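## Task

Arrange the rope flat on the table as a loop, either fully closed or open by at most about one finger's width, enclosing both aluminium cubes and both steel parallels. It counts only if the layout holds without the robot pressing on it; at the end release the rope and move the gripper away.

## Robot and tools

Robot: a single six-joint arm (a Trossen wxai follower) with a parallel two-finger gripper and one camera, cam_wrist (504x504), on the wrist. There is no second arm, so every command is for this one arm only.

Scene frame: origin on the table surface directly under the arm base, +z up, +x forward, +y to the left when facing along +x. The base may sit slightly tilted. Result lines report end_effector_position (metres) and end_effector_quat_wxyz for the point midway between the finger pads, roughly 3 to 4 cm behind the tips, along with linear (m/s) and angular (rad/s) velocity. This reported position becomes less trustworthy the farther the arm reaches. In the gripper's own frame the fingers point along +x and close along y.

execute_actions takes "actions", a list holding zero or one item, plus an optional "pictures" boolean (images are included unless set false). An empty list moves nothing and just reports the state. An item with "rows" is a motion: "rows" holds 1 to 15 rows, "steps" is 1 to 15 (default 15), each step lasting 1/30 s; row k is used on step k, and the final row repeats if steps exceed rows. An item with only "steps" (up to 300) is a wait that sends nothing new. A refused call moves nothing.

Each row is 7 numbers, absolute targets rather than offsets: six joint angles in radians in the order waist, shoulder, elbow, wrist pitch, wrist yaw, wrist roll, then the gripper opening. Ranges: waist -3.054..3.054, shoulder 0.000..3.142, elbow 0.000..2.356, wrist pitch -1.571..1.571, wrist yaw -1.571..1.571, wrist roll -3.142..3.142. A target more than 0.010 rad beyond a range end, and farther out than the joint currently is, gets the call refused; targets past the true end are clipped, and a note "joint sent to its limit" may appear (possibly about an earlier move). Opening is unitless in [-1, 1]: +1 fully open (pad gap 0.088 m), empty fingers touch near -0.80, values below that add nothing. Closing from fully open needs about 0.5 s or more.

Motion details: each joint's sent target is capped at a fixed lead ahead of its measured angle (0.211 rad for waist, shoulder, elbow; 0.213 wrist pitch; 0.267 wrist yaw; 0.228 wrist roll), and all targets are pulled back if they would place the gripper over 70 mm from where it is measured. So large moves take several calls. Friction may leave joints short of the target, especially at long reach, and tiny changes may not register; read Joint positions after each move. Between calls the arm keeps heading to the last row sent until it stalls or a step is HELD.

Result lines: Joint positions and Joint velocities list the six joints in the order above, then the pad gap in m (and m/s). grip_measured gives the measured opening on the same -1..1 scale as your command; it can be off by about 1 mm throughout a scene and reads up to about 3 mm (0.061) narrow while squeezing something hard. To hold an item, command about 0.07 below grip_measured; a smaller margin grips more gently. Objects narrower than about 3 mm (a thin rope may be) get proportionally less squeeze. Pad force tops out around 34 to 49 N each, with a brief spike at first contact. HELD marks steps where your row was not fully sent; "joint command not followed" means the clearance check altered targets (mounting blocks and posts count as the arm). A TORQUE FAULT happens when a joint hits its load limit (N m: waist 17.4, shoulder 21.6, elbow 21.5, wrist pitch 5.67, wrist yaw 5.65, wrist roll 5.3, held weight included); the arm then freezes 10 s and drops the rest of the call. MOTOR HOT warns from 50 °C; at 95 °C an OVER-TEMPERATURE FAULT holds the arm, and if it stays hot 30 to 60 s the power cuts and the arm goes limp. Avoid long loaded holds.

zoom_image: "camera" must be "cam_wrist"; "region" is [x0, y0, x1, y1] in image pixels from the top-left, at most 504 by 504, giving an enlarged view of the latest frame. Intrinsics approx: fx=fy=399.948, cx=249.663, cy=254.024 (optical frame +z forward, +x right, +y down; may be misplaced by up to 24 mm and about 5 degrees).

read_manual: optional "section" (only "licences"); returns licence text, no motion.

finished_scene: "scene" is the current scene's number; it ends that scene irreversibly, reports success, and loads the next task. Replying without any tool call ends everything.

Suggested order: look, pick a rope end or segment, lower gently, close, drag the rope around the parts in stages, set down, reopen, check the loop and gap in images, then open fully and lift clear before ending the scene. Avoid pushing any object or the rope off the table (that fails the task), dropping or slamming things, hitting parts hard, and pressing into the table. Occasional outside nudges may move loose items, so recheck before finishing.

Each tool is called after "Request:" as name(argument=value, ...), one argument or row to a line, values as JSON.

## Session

Request:
execute_actions(
  actions=[],
)

Scene clock: 0.00 s of 4397.00 s.
end_effector_position=(+0.3388, +0.1532, +0.1239) grip_measured=+0.842 end_effector_quat_wxyz=(+0.481, +0.221, +0.848, +0.000) end_effector_velocity=(-0.001, -0.001, -0.001) end_effector_angular_velocity=(+0.006, +0.012, +0.005)
Joint positions: [ 0.367  2.697  1.92  -1.355  0.117  0.942  0.08 ]
Joint velocities: [-0.007  0.002  0.002 -0.007 -0.007 -0.007  0.   ]
Heat: hottest waist 21 °C (+0.0 °C/min).

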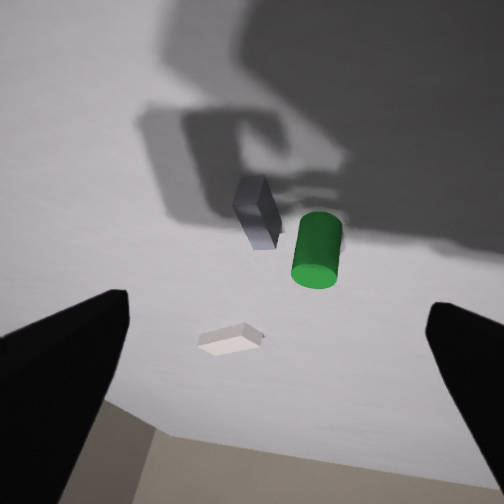

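Request:
execute_actions(
  actions=[
    {"rows":[[0.6,1.9,1.5,-1.2,0.2,0.4,1]],"steps":15},
  ],
  pictures=false,
)

Request:
execute_actions(
  actions=[
    {"steps":15},
  ],
)

Request:
execute_actions(
  actions=[
    {"rows":[[0.5,1.6,1.5,-1.1,0.65,0.1,1]],"steps":15},
  ],
  pictures=false,
)

Request:
execute_actions(
  actions=[
    {"steps":8},
  ],
)

Request:
execute_actions(
  actions=[
    {"rows":[[0.2,1.3,1.3,-1.1,0.9,-0.3,1]],"steps":15},
  ],
  pictures=false,
)

Request:
execute_actions(
  actions=[
    {"steps":8},
  ],
)

Scene clock: 6.60 s of 4397.00 s.
end_effector_position=(+0.3031, +0.0596, +0.3040) grip_measured=+1.000 end_effector_quat_wxyz=(+0.728, +0.146, +0.614, +0.267) end_effector_velocity=(+0.023, -0.228, +0.219) end_effector_angular_velocity=(+0.550, -0.544, -0.541)
Joint positions: [ 0.599  1.916  1.521 -1.199  0.201  0.409  0.088]
Joint velocities: [-0.051 -0.906  0.056 -0.007  0.007 -0.051  0.   ]
Heat: hottest waist 23 °C (+18.2 °C/min).
Steps of this call (steps 1 to 90: nothing new was sent; then 3.10 s passed at rest; steps 91 to 105: all 15 steps of this action). Readings (joint positions):
91: [0.376 2.668 1.886 -1.314 0.139 0.899]
92: [0.403 2.630 1.829 -1.275 0.163 0.836]
94: [0.491 2.531 1.713 -1.240 0.178 0.710]
98: [0.630 2.290 1.544 -1.215 0.183 0.477]
105: the state above

Scene clock: 7.10 s of 4397.00 s.
end_effector_position=(+0.3007, +0.0564, +0.3046) grip_measured=+1.000 end_effector_quat_wxyz=(+0.730, +0.146, +0.612, +0.269) end_effector_velocity=(+0.004, -0.002, +0.002) end_effector_angular_velocity=(+0.003, -0.015, -0.008)
Joint positions: [ 0.599  1.899  1.509 -1.199  0.201  0.403  0.088]
Joint velocities: [-0.002 -0.002  0.007  0.007  0.007 -0.007  0.   ]
Heat: hottest waist 23 °C (+16.9 °C/min).
Steps of this call (steps 1 to 15: the robot went on to your last target). Readings (joint positions):
1: [0.599 1.893 1.522 -1.199 0.201 0.407]
2: [0.599 1.882 1.523 -1.199 0.201 0.406]
4: [0.599 1.884 1.520 -1.199 0.201 0.404]
8: [0.599 1.899 1.509 -1.199 0.201 0.403]
15: the state above

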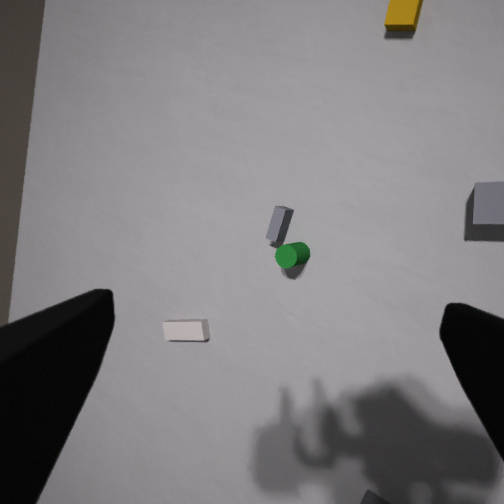

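Scene clock: 7.60 s of 4397.00 s.
end_effector_position=(+0.3436, -0.0964, +0.3375) grip_measured=+1.000 end_effector_quat_wxyz=(+0.881, +0.078, +0.454, +0.109) end_effector_velocity=(+0.004, +0.030, -0.033) end_effector_angular_velocity=(-0.105, +0.086, +0.093)
Joint positions: [ 0.499  1.597  1.51  -1.101  0.643  0.105  0.088]
Joint velocities: [-0.002  0.09  -0.051 -0.007  0.022 -0.022  0.   ]
Heat: hottest waist 23 °C (+15.8 °C/min).
Steps of this call (steps 1 to 15: all 15 steps of this action). Readings (joint positions):
1: [0.597 1.878 1.507 -1.184 0.234 0.364]
2: [0.587 1.856 1.499 -1.164 0.291 0.314]
4: [0.555 1.788 1.497 -1.138 0.403 0.233]
8: [0.506 1.629 1.502 -1.111 0.597 0.134]
15: the state above

Scene clock: 7.87 s of 4397.00 s.
end_effector_position=(+0.3438, -0.0960, +0.3364) grip_measured=+1.000 end_effector_quat_wxyz=(+0.881, +0.074, +0.455, +0.108) end_effector_velocity=(-0.001, -0.003, -0.003) end_effector_angular_velocity=(-0.014, +0.007, +0.001)
Joint positions: [ 0.499  1.599  1.509 -1.101  0.648  0.103  0.088]
Joint velocities: [-0.007 -0.002 -0.002 -0.007  0.007 -0.007  0.   ]
Heat: hottest waist 23 °C (+15.3 °C/min).
Steps of this call (steps 1 to 8: the robot went on to your last target). Readings (joint positions):
1: [0.499 1.599 1.509 -1.101 0.644 0.104]
2: [0.499 1.599 1.509 -1.101 0.645 0.104]
4: [0.499 1.599 1.509 -1.101 0.647 0.104]
8: the state above

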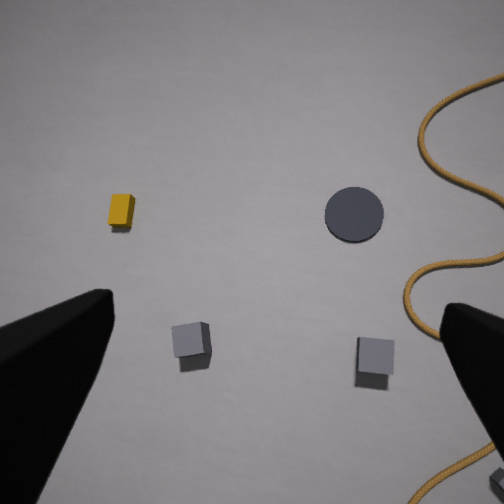

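Scene clock: 8.37 s of 4397.00 s.
end_effector_position=(+0.2869, -0.2346, +0.2648) grip_measured=+1.000 end_effector_quat_wxyz=(+0.853, -0.070, +0.516, -0.017) end_effector_velocity=(-0.002, +0.023, -0.028) end_effector_angular_velocity=(-0.060, +0.101, +0.125)
Joint positions: [ 0.204  1.298  1.312 -1.1    0.895 -0.293  0.088]
Joint velocities: [-0.007  0.037 -0.085 -0.007  0.007 -0.051  0.   ]
Heat: hottest waist 23 °C (+14.3 °C/min).
Steps of this call (steps 1 to 15: all 15 steps of this action). Readings (joint positions):
1: [0.492 1.582 1.489 -1.085 0.671 0.071]
2: [0.468 1.556 1.457 -1.088 0.713 0.029]
4: [0.390 1.487 1.396 -1.101 0.781 -0.058]
8: [0.229 1.340 1.332 -1.102 0.878 -0.237]
15: the state above

Scene clock: 8.63 s of 4397.00 s.
end_effector_position=(+0.2867, -0.2342, +0.2641) grip_measured=+1.000 end_effector_quat_wxyz=(+0.853, -0.073, +0.517, -0.016) end_effector_velocity=(-0.001, +0.002, -0.002) end_effector_angular_velocity=(+0.007, +0.008, +0.030)
Joint positions: [ 0.204  1.299  1.31  -1.1    0.898 -0.296  0.088]
Joint velocities: [-0.007 -0.002 -0.002 -0.007 -0.022 -0.022  0.   ]
Heat: hottest waist 23 °C (+13.9 °C/min).
Steps of this call (steps 1 to 8: the robot went on to your last target). Readings (joint positions):
1: [0.204 1.299 1.311 -1.100 0.895 -0.294]
2: [0.204 1.299 1.310 -1.100 0.896 -0.295]
4: [0.204 1.299 1.310 -1.100 0.897 -0.296]
8: the state above

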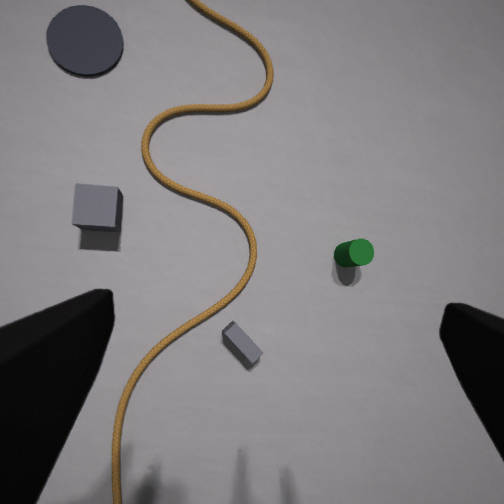

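Request:
execute_actions(
  actions=[
    {"rows":[[0.2,1.3,1.3,-1.5,0.7,0.0,1]],"steps":15},
  ],
)

Request:
execute_actions(
  actions=[
    {"rows":[[-0.05,1.9,1.55,-0.3,0.45,-0.7,1]],"steps":15},
  ],
  pictures=false,
)

Request:
execute_actions(
  actions=[
    {"steps":12},
  ],
)

Request:
execute_actions(
  actions=[
    {"rows":[[-0.12,2.1,1.6,-0.1,0.4,-0.72,0.1],[-0.12,2.1,1.6,-0.1,0.4,-0.72,0.1],[-0.12,2.1,1.6,-0.1,0.4,-0.72,0.1],[-0.12,2.1,1.6,-0.1,0.4,-0.72,0.1],[-0.189,2.226,1.628,0.027,0.375,-0.734,0.1]],"steps":15},
  ],
  pictures=false,
)

Request:
execute_actions(
  actions=[
    {"steps":8},
  ],
)

Scene clock: 26.10 s of 4397.00 s.
end_effector_position=(+0.2242, -0.2017, +0.2397) grip_measured=+1.000 end_effector_quat_wxyz=(+0.778, -0.010, +0.623, +0.073) end_effector_velocity=(-0.007, +0.001, -0.001) end_effector_angular_velocity=(+0.016, +0.027, +0.018)
Joint positions: [ 0.203  1.299  1.306 -1.496  0.704 -0.004  0.088]
Joint velocities: [-0.002 -0.002  0.002 -0.037 -0.022  0.007  0.   ]
Heat: hottest waist 23 °C (+4.6 °C/min).
Steps of this call (steps 1 to 15: the robot went on to your last target; steps 16 to 90: nothing new was sent; then 13.97 s passed at rest; steps 91 to 105: all 15 steps of this action). Readings (joint positions):
91: [0.203 1.299 1.312 -1.136 0.862 -0.246]
92: [0.203 1.299 1.314 -1.206 0.804 -0.175]
94: [0.203 1.298 1.309 -1.341 0.745 -0.081]
98: [0.203 1.299 1.306 -1.466 0.712 -0.019]
105: the state above

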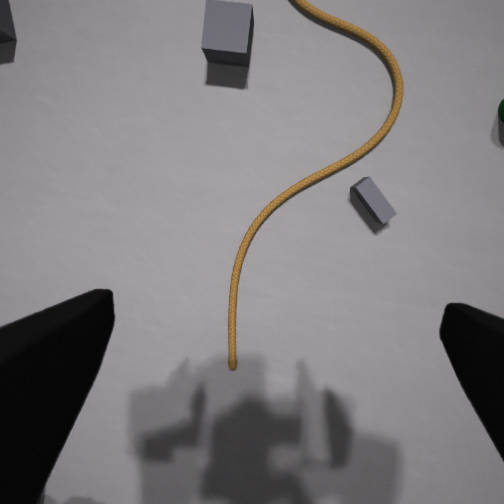

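Scene clock: 26.60 s of 4397.00 s.
end_effector_position=(+0.4634, -0.1580, +0.1605) grip_measured=+1.000 end_effector_quat_wxyz=(+0.857, -0.059, +0.484, +0.164) end_effector_velocity=(+0.322, -0.081, +0.074) end_effector_angular_velocity=(-0.132, -1.204, -0.941)
Joint positions: [-0.043  1.905  1.54  -0.644  0.45  -0.68   0.088]
Joint velocities: [-0.002  0.198 -0.002  1.824 -0.007 -0.242  0.   ]
Heat: hottest waist 23 °C (+4.5 °C/min).
Steps of this call (steps 1 to 15: all 15 steps of this action). Readings (joint positions):
1: [0.180 1.326 1.330 -1.484 0.648 -0.049]
2: [0.129 1.363 1.377 -1.425 0.584 -0.109]
4: [0.044 1.466 1.474 -1.292 0.530 -0.220]
8: [-0.031 1.664 1.537 -1.070 0.477 -0.454]
15: the state above

Scene clock: 27.00 s of 4397.00 s.
end_effector_position=(+0.5149, -0.1984, +0.1993) grip_measured=+1.000 end_effector_quat_wxyz=(+0.925, -0.028, +0.376, +0.048) end_effector_velocity=(+0.010, -0.009, +0.012) end_effector_angular_velocity=(+0.017, -0.071, -0.055)
Joint positions: [-0.044  1.895  1.553 -0.307  0.45  -0.697  0.088]
Joint velocities: [-0.002 -0.007 -0.002  0.081 -0.022  0.007  0.   ]
Heat: hottest waist 23 °C (+4.4 °C/min).
Steps of this call (steps 1 to 12: the robot went on to your last target). Readings (joint positions):
1: [-0.043 1.908 1.540 -0.579 0.450 -0.685]
2: [-0.043 1.908 1.540 -0.514 0.450 -0.689]
4: [-0.043 1.903 1.546 -0.393 0.450 -0.692]
8: [-0.044 1.895 1.553 -0.319 0.450 -0.696]
12: the state above

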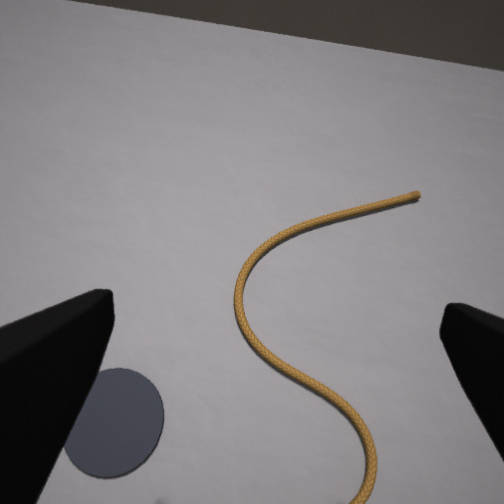

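Scene clock: 27.50 s of 4397.00 s.
end_effector_position=(+0.5719, -0.1848, +0.0730) grip_measured=+0.106 end_effector_quat_wxyz=(+0.923, -0.005, +0.384, +0.008) end_effector_velocity=(+0.044, -0.061, +0.108) end_effector_angular_velocity=(-0.055, -0.278, -0.171)
Joint positions: [-0.196  2.231  1.62   0.025  0.379 -0.73   0.044]
Joint velocities: [ 0.066 -0.1    0.1    0.125 -0.007 -0.007 -0.002]
Heat: hottest waist 23 °C (+4.4 °C/min).
Steps of this call (steps 1 to 15: all 15 steps of this action). Readings (joint positions):
1: [-0.048 1.920 1.555 -0.275 0.441 -0.702]
2: [-0.058 1.953 1.573 -0.203 0.428 -0.706]
4: [-0.086 2.021 1.610 -0.137 0.412 -0.710]
8: [-0.155 2.165 1.618 -0.019 0.386 -0.725]
15: the state above

Scene clock: 27.77 s of 4397.00 s.
end_effector_position=(+0.5750, -0.1858, +0.0815) grip_measured=+0.103 end_effector_quat_wxyz=(+0.927, -0.005, +0.376, +0.007) end_effector_velocity=(-0.003, -0.003, -0.004) end_effector_angular_velocity=(-0.008, +0.015, +0.001)
Joint positions: [-0.186  2.224  1.627  0.027  0.377 -0.73   0.044]
Joint velocities: [-0.007 -0.002 -0.002 -0.007  0.007 -0.007  0.   ]
Heat: hottest waist 23 °C (+4.3 °C/min).
Steps of this call (steps 1 to 8: the robot went on to your last target). Readings (joint positions):
1: [-0.193 2.228 1.623 0.027 0.378 -0.730]
2: [-0.191 2.226 1.626 0.028 0.378 -0.730]
4: [-0.188 2.224 1.627 0.028 0.377 -0.730]
8: the state above

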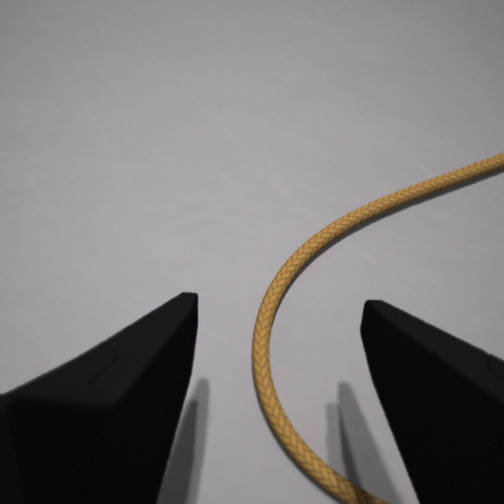

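Request:
execute_actions(
  actions=[
    {"rows":[[-0.2,2.245,1.63,0.035,0.375,-0.74,0.1],[-0.2,2.245,1.63,0.035,0.375,-0.74,0.1],[-0.2,2.245,1.63,0.035,0.375,-0.74,0.1],[-0.215,2.265,1.63,0.035,0.375,-0.75,0.1],[-0.215,2.265,1.63,0.035,0.375,-0.75,0.1],[-0.215,2.265,1.63,0.035,0.375,-0.75,0.1],[-0.23,2.285,1.63,0.04,0.375,-0.75,0.1]],"steps":15},
  ],
)

Scene clock: 33.47 s of 4397.00 s.
end_effector_position=(+0.5696, -0.1838, +0.0446) grip_measured=+0.103 end_effector_quat_wxyz=(+0.915, -0.008, +0.402, +0.011) end_effector_velocity=(-0.001, +0.003, +0.002) end_effector_angular_velocity=(-0.008, +0.005, +0.012)
Joint positions: [-0.229  2.277  1.628  0.038  0.376 -0.747  0.044]
Joint velocities: [ 0.007 -0.002 -0.002 -0.007  0.007 -0.007 -0.   ]
Heat: hottest waist 25 °C (+7.2 °C/min).
Steps of this call (steps 1 to 15: the robot went on to your last target; steps 16 to 90: nothing new was sent; then 2.20 s passed at rest; steps 91 to 105: all 15 steps of this action). Readings (joint positions):
91: [-0.187 2.225 1.627 0.028 0.377 -0.732]
92: [-0.188 2.226 1.627 0.030 0.377 -0.734]
94: [-0.191 2.230 1.627 0.033 0.377 -0.738]
98: [-0.209 2.252 1.628 0.038 0.376 -0.745]
105: the state above

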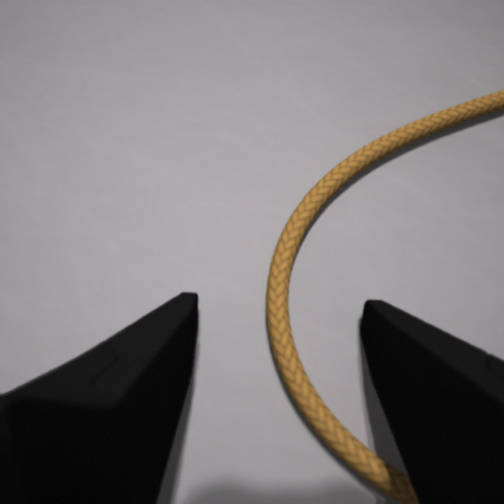

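Request:
execute_actions(
  actions=[
    {"rows":[[-0.245,2.285,1.63,0.04,0.375,-0.75,0.1],[-0.245,2.285,1.63,0.04,0.375,-0.75,0.1],[-0.245,2.285,1.63,0.04,0.375,-0.75,0.1],[-0.245,2.285,1.63,0.04,0.375,-0.75,0.1],[-0.24,2.285,1.63,0.04,0.375,-0.75,-0.82]],"steps":15},
  ],
  pictures=false,
)

Request:
execute_actions(
  actions=[
    {"steps":5},
  ],
)

Scene clock: 39.83 s of 4397.00 s.
end_effector_position=(+0.5691, -0.1860, +0.0428) grip_measured=-0.752 end_effector_quat_wxyz=(+0.915, -0.007, +0.402, +0.009) end_effector_velocity=(+0.000, -0.001, -0.001) end_effector_angular_velocity=(+0.008, -0.008, +0.013)
Joint positions: [-0.235  2.277  1.628  0.041  0.374 -0.747  0.002]
Joint velocities: [-0.007 -0.002  0.002 -0.007 -0.022 -0.007 -0.   ]
Heat: hottest waist 27 °C (+9.0 °C/min).
Steps of this call (steps 1 to 15: the robot went on to your last target; steps 16 to 90: nothing new was sent; then 2.87 s passed at rest; steps 91 to 105: all 15 steps of this action). Readings (joint positions):
91: [-0.230 2.277 1.628 0.041 0.376 -0.747]
92: [-0.230 2.277 1.628 0.041 0.376 -0.747]
94: [-0.234 2.277 1.628 0.041 0.376 -0.747]
98: [-0.235 2.277 1.628 0.041 0.374 -0.747]
105: the state above

Scene clock: 40.00 s of 4397.00 s.
end_effector_position=(+0.5691, -0.1860, +0.0428) grip_measured=-0.752 end_effector_quat_wxyz=(+0.915, -0.007, +0.402, +0.009) end_effector_velocity=(-0.003, -0.001, -0.002) end_effector_angular_velocity=(-0.006, +0.018, +0.012)
Joint positions: [-0.235  2.277  1.628  0.041  0.374 -0.747  0.002]
Joint velocities: [-0.002 -0.002  0.002 -0.022  0.007 -0.007 -0.   ]
Heat: hottest waist 27 °C (+9.0 °C/min).
Steps of this call (steps 1 to 5: the robot went on to your last target). Readings (joint positions):
1: [-0.235 2.277 1.628 0.041 0.374 -0.747]
2: [-0.235 2.277 1.628 0.041 0.374 -0.747]
4: [-0.235 2.277 1.628 0.041 0.374 -0.747]
5: the state above

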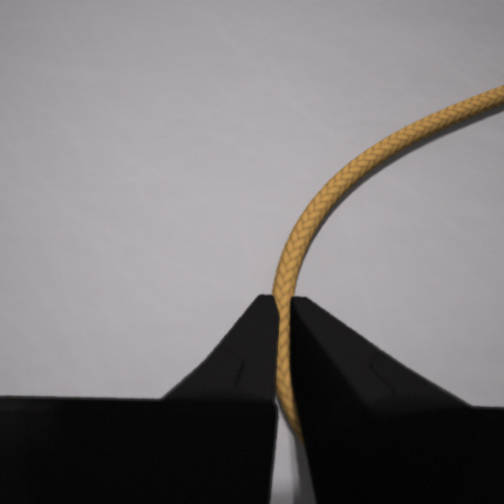

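Request:
execute_actions(
  actions=[
    {"rows":[[-0.19,2.22,1.62,0.02,0.38,-0.74,-0.82],[-0.19,2.22,1.62,0.02,0.38,-0.74,-0.82],[-0.19,2.22,1.62,0.02,0.38,-0.74,-0.82],[-0.12,2.08,1.57,-0.1,0.4,-0.74,-0.82],[-0.12,2.08,1.57,-0.1,0.4,-0.74,-0.82],[-0.12,2.08,1.57,-0.1,0.4,-0.74,-0.82],[-0.12,2.08,1.57,-0.1,0.4,-0.74,-0.82],[-0.05,1.85,1.45,-0.4,0.4,-0.8,-0.82]],"steps":15},
  ],
  pictures=false,
)

Request:
execute_actions(
  actions=[
    {"rows":[[0.05,2.0,1.65,-0.9,0.25,-1.15,-0.82]],"steps":15},
  ],
  pictures=false,
)

Request:
execute_actions(
  actions=[
    {"rows":[[0.13,2.33,1.8,-1.06,0.12,-1.44,-0.82]],"steps":15},
  ],
)

Request:
execute_actions(
  actions=[
    {"rows":[[0.08,2.36,1.76,-0.98,0.12,-1.49,-0.82],[0.08,2.36,1.76,-0.98,0.12,-1.49,-0.82],[0.08,2.36,1.76,-0.98,0.12,-1.49,-0.82],[0.03,2.39,1.72,-0.9,0.12,-1.54,-0.82],[0.03,2.39,1.72,-0.9,0.12,-1.54,-0.82],[0.03,2.39,1.72,-0.9,0.12,-1.54,-0.82],[-0.025,2.428,1.68,-0.82,0.12,-1.6,-0.82]],"steps":15},
  ],
)

Scene clock: 50.87 s of 4397.00 s.
end_effector_position=(+0.4933, -0.1769, +0.1947) grip_measured=-0.752 end_effector_quat_wxyz=(+0.914, -0.074, +0.380, +0.118) end_effector_velocity=(-0.070, -0.081, +0.018) end_effector_angular_velocity=(-0.069, +0.109, -0.008)
Joint positions: [-0.035  1.845  1.478 -0.371  0.396 -0.794  0.002]
Joint velocities: [-0.076 -0.247 -0.012 -0.286  0.051 -0.051  0.   ]
Heat: hottest waist 29 °C (+9.4 °C/min).
Steps of this call (steps 1 to 15: the robot went on to your last target; steps 16 to 90: nothing new was sent; then 7.37 s passed at rest; steps 91 to 105: all 15 steps of this action). Readings (joint positions):
91: [-0.232 2.270 1.628 0.038 0.376 -0.747]
92: [-0.227 2.264 1.626 0.027 0.378 -0.747]
94: [-0.207 2.234 1.619 0.006 0.382 -0.745]
98: [-0.126 2.101 1.567 -0.099 0.393 -0.751]
105: the state above

Scene clock: 51.37 s of 4397.00 s.
end_effector_position=(+0.4490, -0.0805, +0.1842) grip_measured=-0.752 end_effector_quat_wxyz=(+0.779, -0.241, +0.384, +0.433) end_effector_velocity=(-0.019, -0.000, -0.008) end_effector_angular_velocity=(+0.001, +0.054, +0.087)
Joint positions: [ 0.054  2.001  1.644 -0.892  0.252 -1.145  0.002]
Joint velocities: [-0.017 -0.002  0.002 -0.095 -0.022 -0.037 -0.   ]
Heat: hottest waist 29 °C (+9.3 °C/min).
Steps of this call (steps 1 to 15: all 15 steps of this action). Readings (joint positions):
1: [-0.034 1.863 1.510 -0.433 0.377 -0.848]
2: [-0.025 1.891 1.562 -0.494 0.338 -0.920]
4: [0.012 1.946 1.626 -0.608 0.285 -1.041]
8: [0.064 1.995 1.633 -0.838 0.253 -1.126]
15: the state above

Scene clock: 51.87 s of 4397.00 s.
end_effector_position=(+0.4355, +0.0328, +0.1468) grip_measured=-0.752 end_effector_quat_wxyz=(+0.631, -0.321, +0.301, +0.638) end_effector_velocity=(+0.021, -0.035, +0.024) end_effector_angular_velocity=(+0.026, -0.065, -0.092)
Joint positions: [ 0.135  2.33   1.796 -1.059  0.123 -1.435  0.002]
Joint velocities: [-0.027 -0.071  0.051 -0.007 -0.007 -0.007 -0.   ]
Heat: hottest waist 29 °C (+9.3 °C/min).
Steps of this call (steps 1 to 15: all 15 steps of this action). Readings (joint positions):
1: [0.056 2.032 1.671 -0.939 0.232 -1.195]
2: [0.065 2.073 1.720 -0.980 0.198 -1.264]
4: [0.095 2.160 1.780 -0.999 0.158 -1.346]
8: [0.138 2.306 1.792 -1.051 0.126 -1.418]
15: the state above

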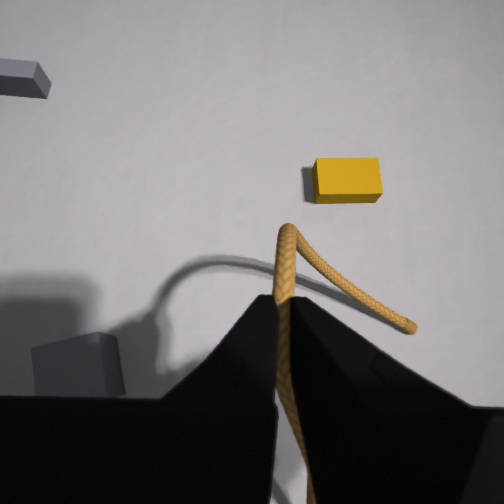

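Scene clock: 52.37 s of 4397.00 s.
end_effector_position=(+0.4407, +0.0284, +0.0474) grip_measured=-0.752 end_effector_quat_wxyz=(+0.634, -0.316, +0.303, +0.637) end_effector_velocity=(+0.023, +0.020, +0.022) end_effector_angular_velocity=(+0.006, -0.149, +0.016)
Joint positions: [-0.033  2.427  1.683 -0.826  0.121 -1.594  0.002]
Joint velocities: [ 0.066 -0.002  0.002  0.095 -0.007 -0.051  0.   ]
Heat: hottest waist 29 °C (+9.2 °C/min).
Steps of this call (steps 1 to 15: all 15 steps of this action). Readings (joint positions):
1: [0.132 2.330 1.793 -1.045 0.120 -1.448]
2: [0.125 2.330 1.789 -1.020 0.119 -1.461]
4: [0.102 2.341 1.775 -0.980 0.118 -1.487]
8: [0.028 2.382 1.724 -0.875 0.118 -1.557]
15: the state above

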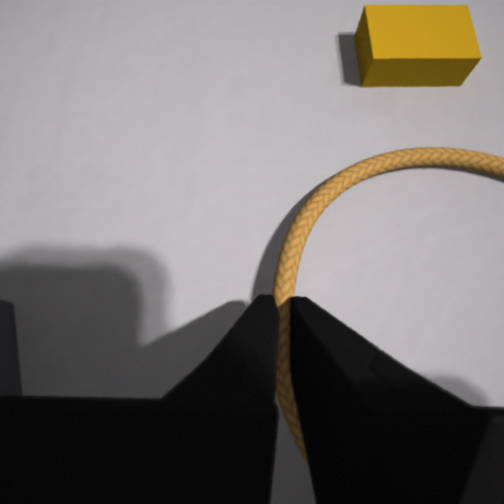

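Request:
execute_actions(
  actions=[
    {"rows":[[-0.028,2.428,1.683,-0.82,0.12,-1.6,-0.2]],"steps":10},
  ],
  pictures=false,
)

Request:
execute_actions(
  actions=[
    {"rows":[[0.13,2.33,1.8,-1.06,0.12,-1.44,-0.2]],"steps":10},
  ],
  pictures=false,
)

Request:
execute_actions(
  actions=[
    {"rows":[[0.5,1.6,1.5,-1.1,0.65,0.1,1]],"steps":15},
  ],
  pictures=false,
)

Request:
execute_actions(
  actions=[
    {"steps":25},
  ],
)

Scene clock: 59.17 s of 4397.00 s.
end_effector_position=(+0.4423, +0.0314, +0.0508) grip_measured=-0.216 end_effector_quat_wxyz=(+0.635, -0.321, +0.298, +0.636) end_effector_velocity=(-0.008, -0.000, +0.000) end_effector_angular_velocity=(+0.007, +0.023, +0.030)
Joint positions: [-0.023  2.426  1.683 -0.821  0.121 -1.597  0.028]
Joint velocities: [-0.002 -0.002 -0.002 -0.037 -0.007 -0.007  0.008]
Heat: hottest waist 30 °C (+9.1 °C/min).
Steps of this call (steps 1 to 30: the robot went on to your last target; steps 31 to 100: nothing new was sent; then 3.13 s passed at rest; steps 101 to 110: all 10 steps of this action). Readings (joint positions):
101: [-0.023 2.426 1.683 -0.821 0.121 -1.597]
102: [-0.023 2.426 1.683 -0.821 0.121 -1.597]
104: [-0.023 2.426 1.683 -0.821 0.121 -1.597]
108: [-0.023 2.426 1.683 -0.821 0.121 -1.597]
110: the state above

Scene clock: 59.50 s of 4397.00 s.
end_effector_position=(+0.4396, +0.0355, +0.1589) grip_measured=-0.203 end_effector_quat_wxyz=(+0.638, -0.331, +0.284, +0.635) end_effector_velocity=(+0.006, -0.043, +0.032) end_effector_angular_velocity=(+0.019, +0.000, -0.082)
Joint positions: [ 0.155  2.318  1.804 -1.049  0.116 -1.448  0.029]
Joint velocities: [-0.022 -0.09   0.061 -0.095 -0.007  0.037  0.   ]
Heat: hottest waist 31 °C (+10.1 °C/min).
Steps of this call (steps 1 to 10: all 10 steps of this action). Readings (joint positions):
1: [-0.017 2.420 1.698 -0.852 0.125 -1.572]
2: [-0.002 2.416 1.715 -0.908 0.126 -1.540]
4: [0.052 2.390 1.742 -0.987 0.126 -1.492]
8: [0.146 2.332 1.795 -1.040 0.116 -1.453]
10: the state above

Scene clock: 60.00 s of 4397.00 s.
end_effector_position=(+0.3470, -0.0952, +0.3400) grip_measured=+0.996 end_effector_quat_wxyz=(+0.865, -0.195, +0.397, +0.239) end_effector_velocity=(-0.072, -0.268, +0.136) end_effector_angular_velocity=(+1.503, +0.079, -2.209)
Joint positions: [ 0.503  1.609  1.523 -1.096  0.65  -0.513  0.088]
Joint velocities: [-0.095 -0.784  0.066 -0.022  0.095  2.029  0.005]
Heat: hottest waist 31 °C (+10.0 °C/min).
Steps of this call (steps 1 to 15: all 15 steps of this action). Readings (joint positions):
1: [0.163 2.290 1.779 -1.039 0.168 -1.404]
2: [0.188 2.253 1.729 -1.057 0.247 -1.344]
4: [0.276 2.163 1.620 -1.092 0.381 -1.230]
8: [0.475 1.969 1.532 -1.094 0.570 -0.987]
15: the state above

Scene clock: 60.83 s of 4397.00 s.
end_effector_position=(+0.3441, -0.0957, +0.3364) grip_measured=+1.000 end_effector_quat_wxyz=(+0.881, +0.071, +0.454, +0.109) end_effector_velocity=(-0.005, -0.002, -0.005) end_effector_angular_velocity=(-0.014, +0.023, +0.024)
Joint positions: [ 0.501  1.6    1.508 -1.099  0.651  0.097  0.088]
Joint velocities: [-0.007 -0.002  0.002 -0.037 -0.007 -0.007  0.   ]
Heat: hottest waist 30 °C (+8.0 °C/min).
Steps of this call (steps 1 to 25: the robot went on to your last target). Readings (joint positions):
1: [0.501 1.590 1.524 -1.096 0.652 -0.444]
2: [0.501 1.582 1.524 -1.096 0.652 -0.375]
4: [0.501 1.586 1.520 -1.097 0.652 -0.238]
8: [0.501 1.602 1.508 -1.099 0.651 0.006]
25: the state above

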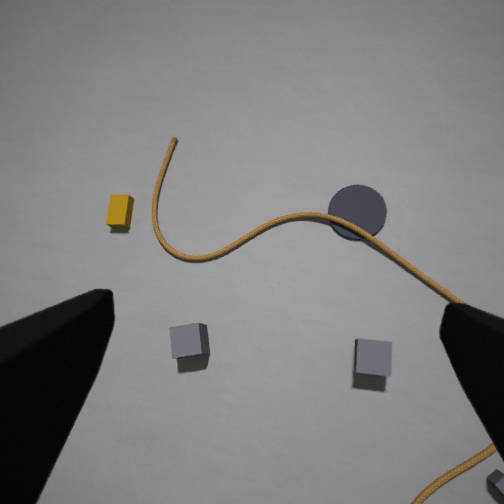

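Request:
execute_actions(
  actions=[
    {"rows":[[0.326,2.28,1.38,-0.996,0.737,0.447,0.5]],"steps":15},
  ],
  pictures=false,
)

Request:
execute_actions(
  actions=[
    {"steps":10},
  ],
)

Scene clock: 74.73 s of 4397.00 s.
end_effector_position=(+0.3559, +0.0214, +0.1200) grip_measured=+0.504 end_effector_quat_wxyz=(+0.726, +0.004, +0.688, +0.006) end_effector_velocity=(-0.165, +0.198, -0.284) end_effector_angular_velocity=(-0.392, +0.791, +0.738)
Joint positions: [ 0.331  2.236  1.39  -0.995  0.733  0.438  0.064]
Joint velocities: [-0.002  0.935 -0.232 -0.007 -0.022  0.037 -0.001]
Heat: hottest waist 29 °C (+6.1 °C/min).
Steps of this call (steps 1 to 15: the robot went on to your last target; steps 16 to 90: nothing new was sent; then 10.40 s passed at rest; steps 91 to 105: all 15 steps of this action). Readings (joint positions):
91: [0.494 1.616 1.499 -1.088 0.655 0.126]
92: [0.474 1.633 1.490 -1.064 0.674 0.170]
94: [0.420 1.695 1.469 -1.037 0.701 0.258]
98: [0.350 1.885 1.420 -1.010 0.724 0.383]
105: the state above

Scene clock: 75.07 s of 4397.00 s.
end_effector_position=(+0.3479, +0.0291, +0.1073) grip_measured=+0.503 end_effector_quat_wxyz=(+0.713, -0.014, +0.700, +0.009) end_effector_velocity=(-0.004, -0.002, -0.000) end_effector_angular_velocity=(-0.001, +0.020, +0.020)
Joint positions: [ 0.331  2.277  1.378 -0.997  0.736  0.443  0.064]
Joint velocities: [-0.002 -0.002 -0.002 -0.022 -0.007 -0.007 -0.   ]
Heat: hottest waist 29 °C (+6.1 °C/min).
Steps of this call (steps 1 to 10: the robot went on to your last target). Readings (joint positions):
1: [0.331 2.261 1.383 -0.997 0.732 0.439]
2: [0.331 2.276 1.377 -0.998 0.732 0.440]
4: [0.331 2.282 1.375 -0.998 0.732 0.442]
8: [0.331 2.277 1.378 -0.997 0.736 0.443]
10: the state above

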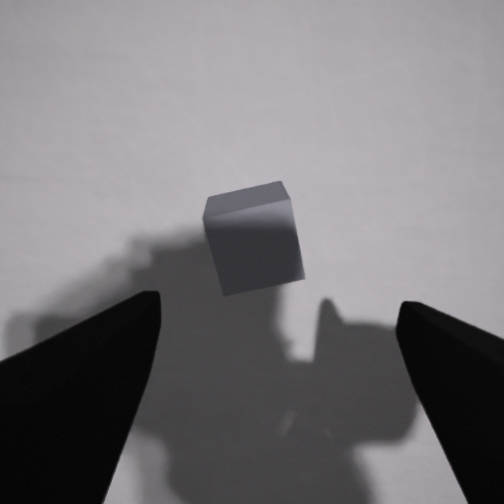

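Request:
execute_actions(
  actions=[
    {"rows":[[0.32,2.3,1.37,-0.93,0.74,0.22,0.5],[0.32,2.3,1.37,-0.93,0.74,0.22,0.5],[0.32,2.3,1.37,-0.93,0.74,0.22,0.5],[0.28,2.32,1.32,-0.83,0.75,0.18,0.5],[0.28,2.32,1.32,-0.83,0.75,0.18,0.5],[0.28,2.32,1.32,-0.83,0.75,0.18,0.5],[0.228,2.348,1.27,-0.72,0.765,0.12,0.5]],"steps":15},
  ],
)

Scene clock: 82.07 s of 4397.00 s.
end_effector_position=(+0.3516, +0.0339, +0.0477) grip_measured=+0.503 end_effector_quat_wxyz=(+0.711, -0.075, +0.696, +0.071) end_effector_velocity=(+0.020, +0.010, +0.007) end_effector_angular_velocity=(+0.008, -0.108, -0.027)
Joint positions: [ 0.226  2.344  1.276 -0.726  0.762  0.126  0.064]
Joint velocities: [ 0.027 -0.002 -0.007  0.125  0.022 -0.037 -0.   ]
Heat: hottest waist 29 °C (+6.1 °C/min).
Steps of this call (steps 1 to 30: the robot went on to your last target; steps 31 to 90: nothing new was sent; then 3.50 s passed at rest; steps 91 to 105: all 15 steps of this action). Readings (joint positions):
91: [0.330 2.278 1.378 -0.986 0.736 0.395]
92: [0.329 2.280 1.378 -0.965 0.737 0.336]
94: [0.325 2.287 1.370 -0.923 0.739 0.264]
98: [0.279 2.312 1.319 -0.791 0.753 0.170]
105: the state above

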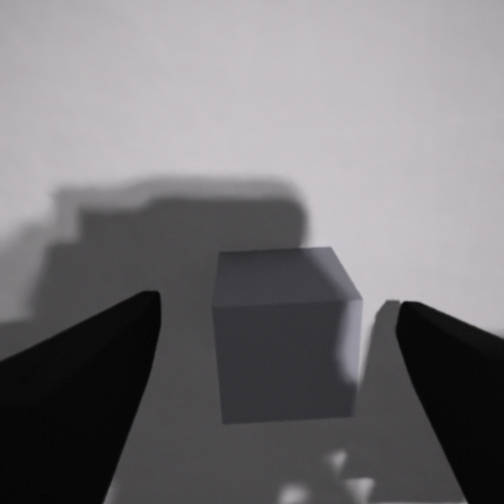

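Request:
execute_actions(
  actions=[
    {"rows":[[0.228,2.344,1.276,-0.72,0.765,0.12,-0.27]],"steps":14},
  ],
  pictures=false,
)

Request:
execute_actions(
  actions=[
    {"rows":[[0.26,2.3,1.32,-0.83,0.75,0.15,-0.27],[0.26,2.3,1.32,-0.83,0.75,0.15,-0.27],[0.26,2.3,1.32,-0.83,0.75,0.15,-0.27],[0.26,2.3,1.32,-0.83,0.75,0.15,-0.27],[0.26,2.3,1.32,-0.83,0.75,0.15,-0.27],[0.18,2.21,1.34,-0.86,0.77,0.12,-0.27],[0.18,2.21,1.34,-0.86,0.77,0.12,-0.27],[0.18,2.21,1.34,-0.86,0.77,0.12,-0.27],[0.09,2.13,1.365,-0.89,0.785,0.1,-0.27]],"steps":15},
  ],
  pictures=false,
)

Request:
execute_actions(
  actions=[
    {"rows":[[0.09,2.13,1.365,-0.89,0.785,0.1,-0.27],[0.09,2.13,1.365,-0.89,0.785,0.1,-0.27],[0.09,2.13,1.365,-0.89,0.785,0.1,-0.27],[0.065,2.145,1.335,-0.83,0.787,0.07,-0.27],[0.065,2.145,1.335,-0.83,0.787,0.07,-0.27],[0.065,2.145,1.335,-0.83,0.787,0.07,-0.27],[0.037,2.158,1.307,-0.765,0.789,0.05,-0.27]],"steps":15},
  ],
)

Scene clock: 93.63 s of 4397.00 s.
end_effector_position=(+0.3527, +0.0348, +0.0486) grip_measured=-0.221 end_effector_quat_wxyz=(+0.713, -0.076, +0.693, +0.072) end_effector_velocity=(-0.002, -0.000, -0.000) end_effector_angular_velocity=(+0.004, +0.009, +0.025)
Joint positions: [ 0.229  2.344  1.276 -0.721  0.763  0.123  0.028]
Joint velocities: [-0.002 -0.002 -0.002 -0.007 -0.007 -0.022 -0.   ]
Heat: hottest waist 30 °C (+5.0 °C/min).
Steps of this call (steps 1 to 15: the robot went on to your last target; steps 16 to 90: nothing new was sent; then 8.10 s passed at rest; steps 91 to 104: all 14 steps of this action). Readings (joint positions):
91: [0.228 2.344 1.276 -0.721 0.763 0.123]
92: [0.228 2.344 1.276 -0.721 0.763 0.123]
94: [0.228 2.344 1.276 -0.721 0.763 0.123]
98: [0.229 2.344 1.276 -0.721 0.763 0.123]
104: the state above

Scene clock: 94.13 s of 4397.00 s.
end_effector_position=(+0.3761, -0.0703, +0.0797) grip_measured=-0.221 end_effector_quat_wxyz=(+0.719, -0.007, +0.695, +0.002) end_effector_velocity=(+0.010, -0.063, +0.024) end_effector_angular_velocity=(+0.021, -0.037, -0.129)
Joint positions: [ 0.078  2.125  1.37  -0.882  0.79   0.107  0.028]
Joint velocities: [-0.081 -0.144  0.056 -0.066 -0.007 -0.022  0.   ]
Heat: hottest waist 30 °C (+5.1 °C/min).
Steps of this call (steps 1 to 15: all 15 steps of this action). Readings (joint positions):
1: [0.230 2.340 1.283 -0.741 0.762 0.127]
2: [0.235 2.337 1.290 -0.774 0.759 0.132]
4: [0.248 2.323 1.296 -0.806 0.755 0.140]
8: [0.227 2.264 1.315 -0.847 0.757 0.131]
15: the state above

Scene clock: 94.63 s of 4397.00 s.
end_effector_position=(+0.3733, -0.0656, +0.0531) grip_measured=-0.221 end_effector_quat_wxyz=(+0.716, -0.006, +0.699, +0.004) end_effector_velocity=(+0.005, +0.005, -0.000) end_effector_angular_velocity=(+0.023, -0.023, +0.002)
Joint positions: [ 0.036  2.152  1.314 -0.77   0.786  0.054  0.028]
Joint velocities: [ 0.002  0.002 -0.002  0.037 -0.022 -0.022 -0.   ]
Heat: hottest waist 30 °C (+5.0 °C/min).
Steps of this call (steps 1 to 15: all 15 steps of this action). Readings (joint positions):
1: [0.078 2.123 1.370 -0.884 0.790 0.106]
2: [0.080 2.123 1.370 -0.887 0.790 0.105]
4: [0.084 2.128 1.364 -0.877 0.786 0.096]
8: [0.066 2.137 1.336 -0.806 0.786 0.068]
15: the state above

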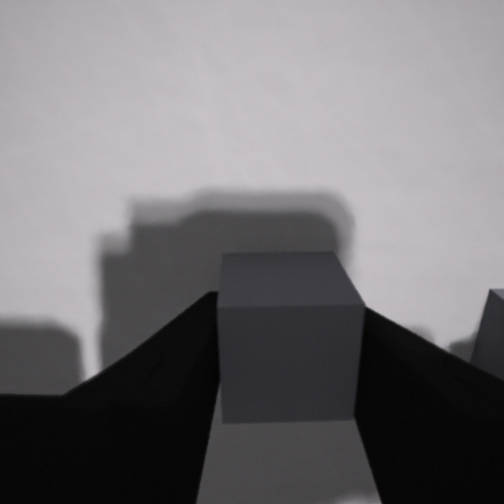

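Request:
execute_actions(
  actions=[
    {"rows":[[0.037,2.174,1.307,-0.75,0.789,0.05,-0.27],[0.037,2.174,1.307,-0.75,0.789,0.05,-0.27],[0.037,2.174,1.307,-0.75,0.789,0.05,-0.27],[0.037,2.174,1.307,-0.75,0.789,0.05,-0.27],[0.037,2.174,1.307,-0.75,0.789,0.05,-0.27],[0.037,2.174,1.307,-0.75,0.789,0.05,-0.27],[0.037,2.174,1.307,-0.75,0.789,0.05,-0.27],[0.037,2.174,1.307,-0.75,0.789,0.05,0.15]],"steps":15},
  ],
  pictures=false,
)

Request:
execute_actions(
  actions=[
    {"rows":[[0.095,2.14,1.365,-0.88,0.785,0.12,0.15],[0.095,2.14,1.365,-0.88,0.785,0.12,0.15],[0.095,2.14,1.365,-0.88,0.785,0.12,0.15],[0.095,2.14,1.365,-0.88,0.785,0.12,0.15],[0.15,2.11,1.42,-1.0,0.78,0.2,0.15]],"steps":12},
  ],
  pictures=false,
)

Request:
execute_actions(
  actions=[
    {"rows":[[0.3,2.3,1.4,0.0,0.74,-0.3,0.1]],"steps":15},
  ],
  pictures=false,
)

Request:
execute_actions(
  actions=[
    {"rows":[[0.3,2.45,1.4,0.4,0.74,-0.4,0.1],[0.3,2.45,1.4,0.4,0.74,-0.4,0.1],[0.3,2.45,1.4,0.4,0.74,-0.4,0.1],[0.3,2.45,1.4,0.4,0.74,-0.4,0.1],[0.3,2.45,1.4,0.4,0.74,-0.4,0.1],[0.3,2.45,1.4,0.4,0.74,-0.4,0.1],[0.257,2.624,1.4,0.481,0.732,-0.414,0.1]],"steps":15},
  ],
  pictures=false,
)

Request:
execute_actions(
  actions=[
    {"steps":10},
  ],
)

Scene clock: 107.80 s of 4397.00 s.
end_effector_position=(+0.3751, -0.0621, +0.0498) grip_measured=+0.128 end_effector_quat_wxyz=(+0.717, -0.005, +0.697, +0.003) end_effector_velocity=(-0.003, +0.001, -0.002) end_effector_angular_velocity=(+0.006, +0.011, +0.014)
Joint positions: [ 0.036  2.165  1.314 -0.751  0.787  0.053  0.045]
Joint velocities: [-0.002  0.002 -0.002 -0.007 -0.007 -0.007  0.011]
Heat: hottest waist 31 °C (+2.0 °C/min).
Steps of this call (steps 1 to 15: the robot went on to your last target; steps 16 to 90: nothing new was sent; then 9.67 s passed at rest; steps 91 to 105: all 15 steps of this action). Readings (joint positions):
91: [0.036 2.153 1.314 -0.764 0.787 0.054]
92: [0.036 2.155 1.314 -0.759 0.787 0.054]
94: [0.036 2.160 1.314 -0.754 0.787 0.054]
98: [0.036 2.165 1.314 -0.752 0.787 0.053]
105: the state above

Scene clock: 108.20 s of 4397.00 s.
end_effector_position=(+0.3761, -0.0607, +0.1124) grip_measured=+0.147 end_effector_quat_wxyz=(+0.727, -0.006, +0.687, +0.004) end_effector_velocity=(-0.010, -0.020, +0.005) end_effector_angular_velocity=(-0.015, +0.053, -0.014)
Joint positions: [ 0.157  2.108  1.417 -0.99   0.783  0.193  0.046]
Joint velocities: [-0.022 -0.027  0.027 -0.11   0.007  0.037 -0.   ]
Heat: hottest waist 31 °C (+2.0 °C/min).
Steps of this call (steps 1 to 12: all 12 steps of this action). Readings (joint positions):
1: [0.040 2.165 1.322 -0.778 0.787 0.067]
2: [0.050 2.164 1.332 -0.816 0.787 0.083]
4: [0.077 2.157 1.342 -0.851 0.787 0.101]
8: [0.139 2.128 1.395 -0.966 0.783 0.176]
12: the state above

Scene clock: 108.70 s of 4397.00 s.
end_effector_position=(+0.4977, +0.0482, +0.1481) grip_measured=+0.103 end_effector_quat_wxyz=(+0.894, -0.027, +0.443, +0.059) end_effector_velocity=(+0.190, -0.057, +0.127) end_effector_angular_velocity=(+0.399, -0.845, -0.819)
Joint positions: [ 0.304  2.3    1.399 -0.1    0.738 -0.292  0.044]
Joint velocities: [-0.037 -0.002  0.032  1.253 -0.022 -0.066 -0.   ]
Heat: hottest waist 31 °C (+2.0 °C/min).
Steps of this call (steps 1 to 15: all 15 steps of this action). Readings (joint positions):
1: [0.161 2.125 1.417 -0.972 0.783 0.160]
2: [0.176 2.146 1.418 -0.915 0.781 0.109]
4: [0.226 2.208 1.422 -0.796 0.762 -0.010]
8: [0.310 2.298 1.401 -0.545 0.736 -0.231]
15: the state above

Scene clock: 109.20 s of 4397.00 s.
end_effector_position=(+0.5262, +0.1041, +0.0689) grip_measured=+0.103 end_effector_quat_wxyz=(+0.924, -0.009, +0.383, +0.010) end_effector_velocity=(-0.009, +0.014, -0.035) end_effector_angular_velocity=(-0.000, +0.009, +0.009)
Joint positions: [ 0.256  2.626  1.398  0.466  0.734 -0.41   0.044]
Joint velocities: [-0.027  0.081 -0.027  0.11  -0.022 -0.022 -0.   ]
Heat: hottest waist 31 °C (+2.0 °C/min).
Steps of this call (steps 1 to 15: all 15 steps of this action). Readings (joint positions):
1: [0.304 2.320 1.399 -0.043 0.741 -0.317]
2: [0.303 2.342 1.406 0.033 0.744 -0.344]
4: [0.303 2.390 1.415 0.162 0.741 -0.373]
8: [0.297 2.502 1.410 0.393 0.738 -0.398]
15: the state above

Scene clock: 109.53 s of 4397.00 s.
end_effector_position=(+0.5292, +0.1024, +0.0734) grip_measured=+0.103 end_effector_quat_wxyz=(+0.927, -0.004, +0.376, +0.006) end_effector_velocity=(+0.000, -0.001, -0.003) end_effector_angular_velocity=(+0.000, +0.001, +0.003)
Joint positions: [ 0.258  2.622  1.4    0.481  0.734 -0.411  0.044]
Joint velocities: [-0.007  0.002 -0.002  0.007 -0.007 -0.007 -0.   ]
Heat: hottest waist 31 °C (+2.0 °C/min).
Steps of this call (steps 1 to 10: the robot went on to your last target). Readings (joint positions):
1: [0.256 2.627 1.398 0.470 0.734 -0.410]
2: [0.256 2.627 1.398 0.476 0.734 -0.410]
4: [0.257 2.623 1.399 0.482 0.734 -0.410]
8: [0.258 2.622 1.400 0.481 0.734 -0.411]
10: the state above

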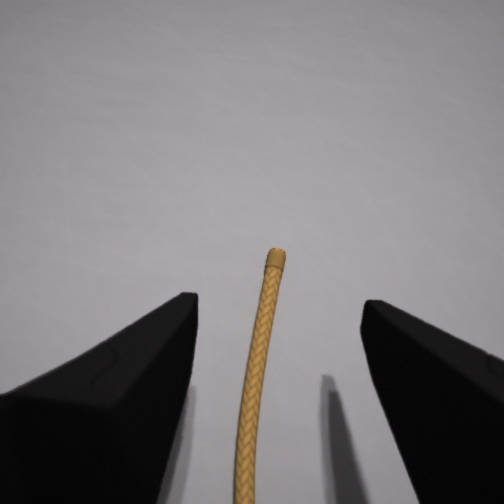

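Down .033, left .005.

Request:
execute_actions(
  actions=[
    {"rows":[[0.245,2.645,1.4,0.485,0.73,-0.42,0.1],[0.245,2.645,1.4,0.485,0.73,-0.42,0.1],[0.245,2.645,1.4,0.485,0.73,-0.42,0.1],[0.232,2.665,1.4,0.49,0.73,-0.42,0.1],[0.232,2.665,1.4,0.49,0.73,-0.42,0.1],[0.232,2.665,1.4,0.49,0.73,-0.42,0.1],[0.218,2.687,1.4,0.5,0.73,-0.42,0.1]],"steps":15},
  ],
  pictures=false,
)

Request:
execute_actions(
  actions=[
    {"rows":[[0.218,2.687,1.4,0.5,0.73,-0.42,-0.82]],"steps":15},
  ],
)

Scene clock: 120.97 s of 4397.00 s.
end_effector_position=(+0.5226, +0.1053, +0.0428) grip_measured=+0.103 end_effector_quat_wxyz=(+0.918, -0.010, +0.397, +0.006) end_effector_velocity=(-0.001, +0.000, -0.001) end_effector_angular_velocity=(-0.012, +0.004, +0.024)
Joint positions: [ 0.224  2.675  1.4    0.501  0.729 -0.417  0.044]
Joint velocities: [-0.002 -0.002 -0.002 -0.007 -0.007 -0.022 -0.   ]
Heat: hottest waist 33 °C (+3.0 °C/min).
Steps of this call (steps 1 to 30: the robot went on to your last target; steps 31 to 90: nothing new was sent; then 7.93 s passed at rest; steps 91 to 105: all 15 steps of this action). Readings (joint positions):
91: [0.257 2.623 1.400 0.482 0.734 -0.412]
92: [0.257 2.624 1.400 0.483 0.733 -0.414]
94: [0.254 2.630 1.400 0.485 0.733 -0.415]
98: [0.238 2.654 1.400 0.495 0.732 -0.416]
105: the state above

Scene clock: 121.47 s of 4397.00 s.
end_effector_position=(+0.5223, +0.1060, +0.0424) grip_measured=-0.758 end_effector_quat_wxyz=(+0.918, -0.010, +0.397, +0.007) end_effector_velocity=(-0.002, +0.001, -0.002) end_effector_angular_velocity=(-0.013, +0.007, +0.027)
Joint positions: [ 0.224  2.676  1.4    0.501  0.728 -0.417  0.002]
Joint velocities: [-0.002 -0.002 -0.007 -0.007 -0.007 -0.022 -0.   ]
Heat: hottest waist 33 °C (+3.0 °C/min).
Steps of this call (steps 1 to 15: all 15 steps of this action). Readings (joint positions):
1: [0.224 2.675 1.400 0.501 0.729 -0.417]
2: [0.224 2.675 1.400 0.501 0.729 -0.417]
4: [0.224 2.676 1.400 0.501 0.728 -0.417]
8: [0.224 2.676 1.400 0.501 0.728 -0.417]
15: the state above

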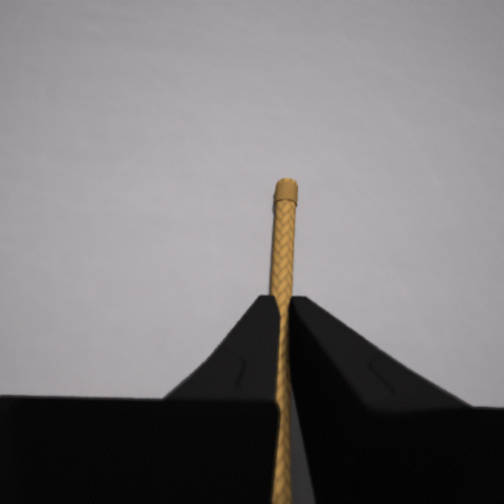

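Request:
execute_actions(
  actions=[
    {"rows":[[0.27,2.62,1.4,0.45,0.72,-0.45,-0.83],[0.27,2.62,1.4,0.45,0.72,-0.45,-0.83],[0.27,2.62,1.4,0.45,0.72,-0.45,-0.83],[0.27,2.62,1.4,0.45,0.72,-0.45,-0.83],[0.36,2.55,1.45,0.0,0.68,-0.7,-0.83]],"steps":15},
  ],
  pictures=false,
)

Request:
execute_actions(
  actions=[
    {"rows":[[0.4,2.45,1.5,-0.7,0.68,-1.3,-0.83]],"steps":15},
  ],
  pictures=false,
)

Request:
execute_actions(
  actions=[
    {"rows":[[0.42,2.36,1.35,-0.92,0.7,-2.2,-0.83]],"steps":15},
  ],
  pictures=false,
)

Request:
execute_actions(
  actions=[
    {"rows":[[0.42,2.17,1.0,-0.78,0.7,-2.9,-0.83]],"steps":15},
  ],
  pictures=false,
)

Request:
execute_actions(
  actions=[
    {"rows":[[0.254,1.996,0.803,-0.625,0.757,-3.1,-0.83]],"steps":15},
  ],
)

Scene clock: 130.97 s of 4397.00 s.
end_effector_position=(+0.4887, +0.1449, +0.1077) grip_measured=-0.758 end_effector_quat_wxyz=(+0.861, -0.227, +0.406, +0.208) end_effector_velocity=(-0.026, -0.028, -0.077) end_effector_angular_velocity=(-0.120, +0.236, +0.120)
Joint positions: [ 0.374  2.546  1.45   0.012  0.681 -0.693  0.002]
Joint velocities: [-0.12   0.032 -0.002 -0.212 -0.007 -0.051  0.   ]
Heat: hottest waist 33 °C (+4.1 °C/min).
Steps of this call (steps 1 to 15: the robot went on to your last target; steps 16 to 90: nothing new was sent; then 6.00 s passed at rest; steps 91 to 105: all 15 steps of this action). Readings (joint positions):
91: [0.226 2.670 1.400 0.492 0.728 -0.423]
92: [0.232 2.662 1.399 0.473 0.728 -0.431]
94: [0.251 2.650 1.399 0.463 0.724 -0.440]
98: [0.330 2.579 1.432 0.219 0.691 -0.635]
105: the state above

Scene clock: 131.47 s of 4397.00 s.
end_effector_position=(+0.4064, +0.1113, +0.1109) grip_measured=-0.758 end_effector_quat_wxyz=(+0.563, -0.543, +0.387, +0.488) end_effector_velocity=(-0.017, -0.006, -0.005) end_effector_angular_velocity=(-0.051, +0.055, +0.139)
Joint positions: [ 0.404  2.448  1.502 -0.686  0.681 -1.291  0.002]
Joint velocities: [-0.002 -0.002 -0.002 -0.095 -0.007 -0.081 -0.   ]
Heat: hottest waist 33 °C (+4.0 °C/min).
Steps of this call (steps 1 to 15: all 15 steps of this action). Readings (joint positions):
1: [0.372 2.538 1.457 -0.037 0.681 -0.747]
2: [0.374 2.525 1.463 -0.111 0.681 -0.820]
4: [0.384 2.492 1.472 -0.239 0.681 -0.958]
8: [0.403 2.447 1.501 -0.490 0.681 -1.205]
15: the state above

Scene clock: 131.97 s of 4397.00 s.
end_effector_position=(+0.3368, +0.0789, +0.1023) grip_measured=-0.758 end_effector_quat_wxyz=(-0.156, +0.705, -0.138, -0.678) end_effector_velocity=(-0.002, -0.002, -0.002) end_effector_angular_velocity=(-0.014, +0.007, +0.402)
Joint positions: [ 0.419  2.367  1.36  -0.918  0.698 -2.164  0.002]
Joint velocities: [-0.007 -0.002 -0.002 -0.007 -0.007 -0.403 -0.   ]
Heat: hottest waist 33 °C (+4.1 °C/min).
Steps of this call (steps 1 to 15: all 15 steps of this action). Readings (joint positions):
1: [0.406 2.435 1.484 -0.709 0.683 -1.345]
2: [0.409 2.412 1.454 -0.786 0.687 -1.416]
4: [0.415 2.374 1.390 -0.881 0.694 -1.557]
8: [0.419 2.371 1.361 -0.910 0.695 -1.830]
15: the state above

Scene clock: 132.47 s of 4397.00 s.
end_effector_position=(+0.2720, +0.0516, +0.0858) grip_measured=-0.758 end_effector_quat_wxyz=(+0.111, +0.710, +0.112, -0.687) end_effector_velocity=(-0.003, -0.004, -0.000) end_effector_angular_velocity=(-0.020, +0.011, +0.151)
Joint positions: [ 0.421  2.175  1.01  -0.781  0.7   -2.885  0.002]
Joint velocities: [-0.002 -0.002 -0.002 -0.022  0.007 -0.139 -0.   ]
Heat: hottest waist 33 °C (+4.0 °C/min).
Steps of this call (steps 1 to 15: all 15 steps of this action). Readings (joint positions):
1: [0.420 2.338 1.325 -0.871 0.699 -2.220]
2: [0.420 2.297 1.265 -0.835 0.697 -2.289]
4: [0.421 2.212 1.144 -0.818 0.700 -2.429]
8: [0.421 2.174 1.030 -0.791 0.700 -2.705]
15: the state above

Scene clock: 132.97 s of 4397.00 s.
end_effector_position=(+0.2537, -0.0006, +0.0572) grip_measured=-0.758 end_effector_quat_wxyz=(+0.116, +0.706, +0.112, -0.689) end_effector_velocity=(+0.001, -0.001, +0.002) end_effector_angular_velocity=(+0.008, -0.001, +0.045)
Joint positions: [ 0.254  2.003  0.813 -0.627  0.754 -3.096  0.002]
Joint velocities: [-0.002 -0.012  0.002 -0.007 -0.007 -0.051 -0.   ]
Heat: hottest waist 33 °C (+4.1 °C/min).
Steps of this call (steps 1 to 15: all 15 steps of this action). Readings (joint positions):
1: [0.410 2.148 0.977 -0.729 0.705 -2.937]
2: [0.376 2.109 0.927 -0.689 0.714 -2.990]
4: [0.294 2.035 0.854 -0.673 0.748 -3.050]
8: [0.253 2.006 0.820 -0.634 0.753 -3.087]
15: the state above

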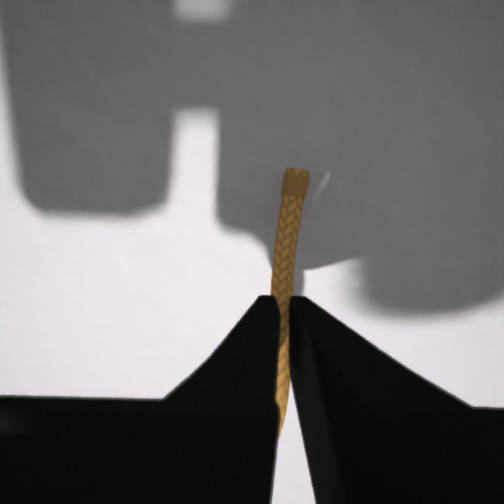

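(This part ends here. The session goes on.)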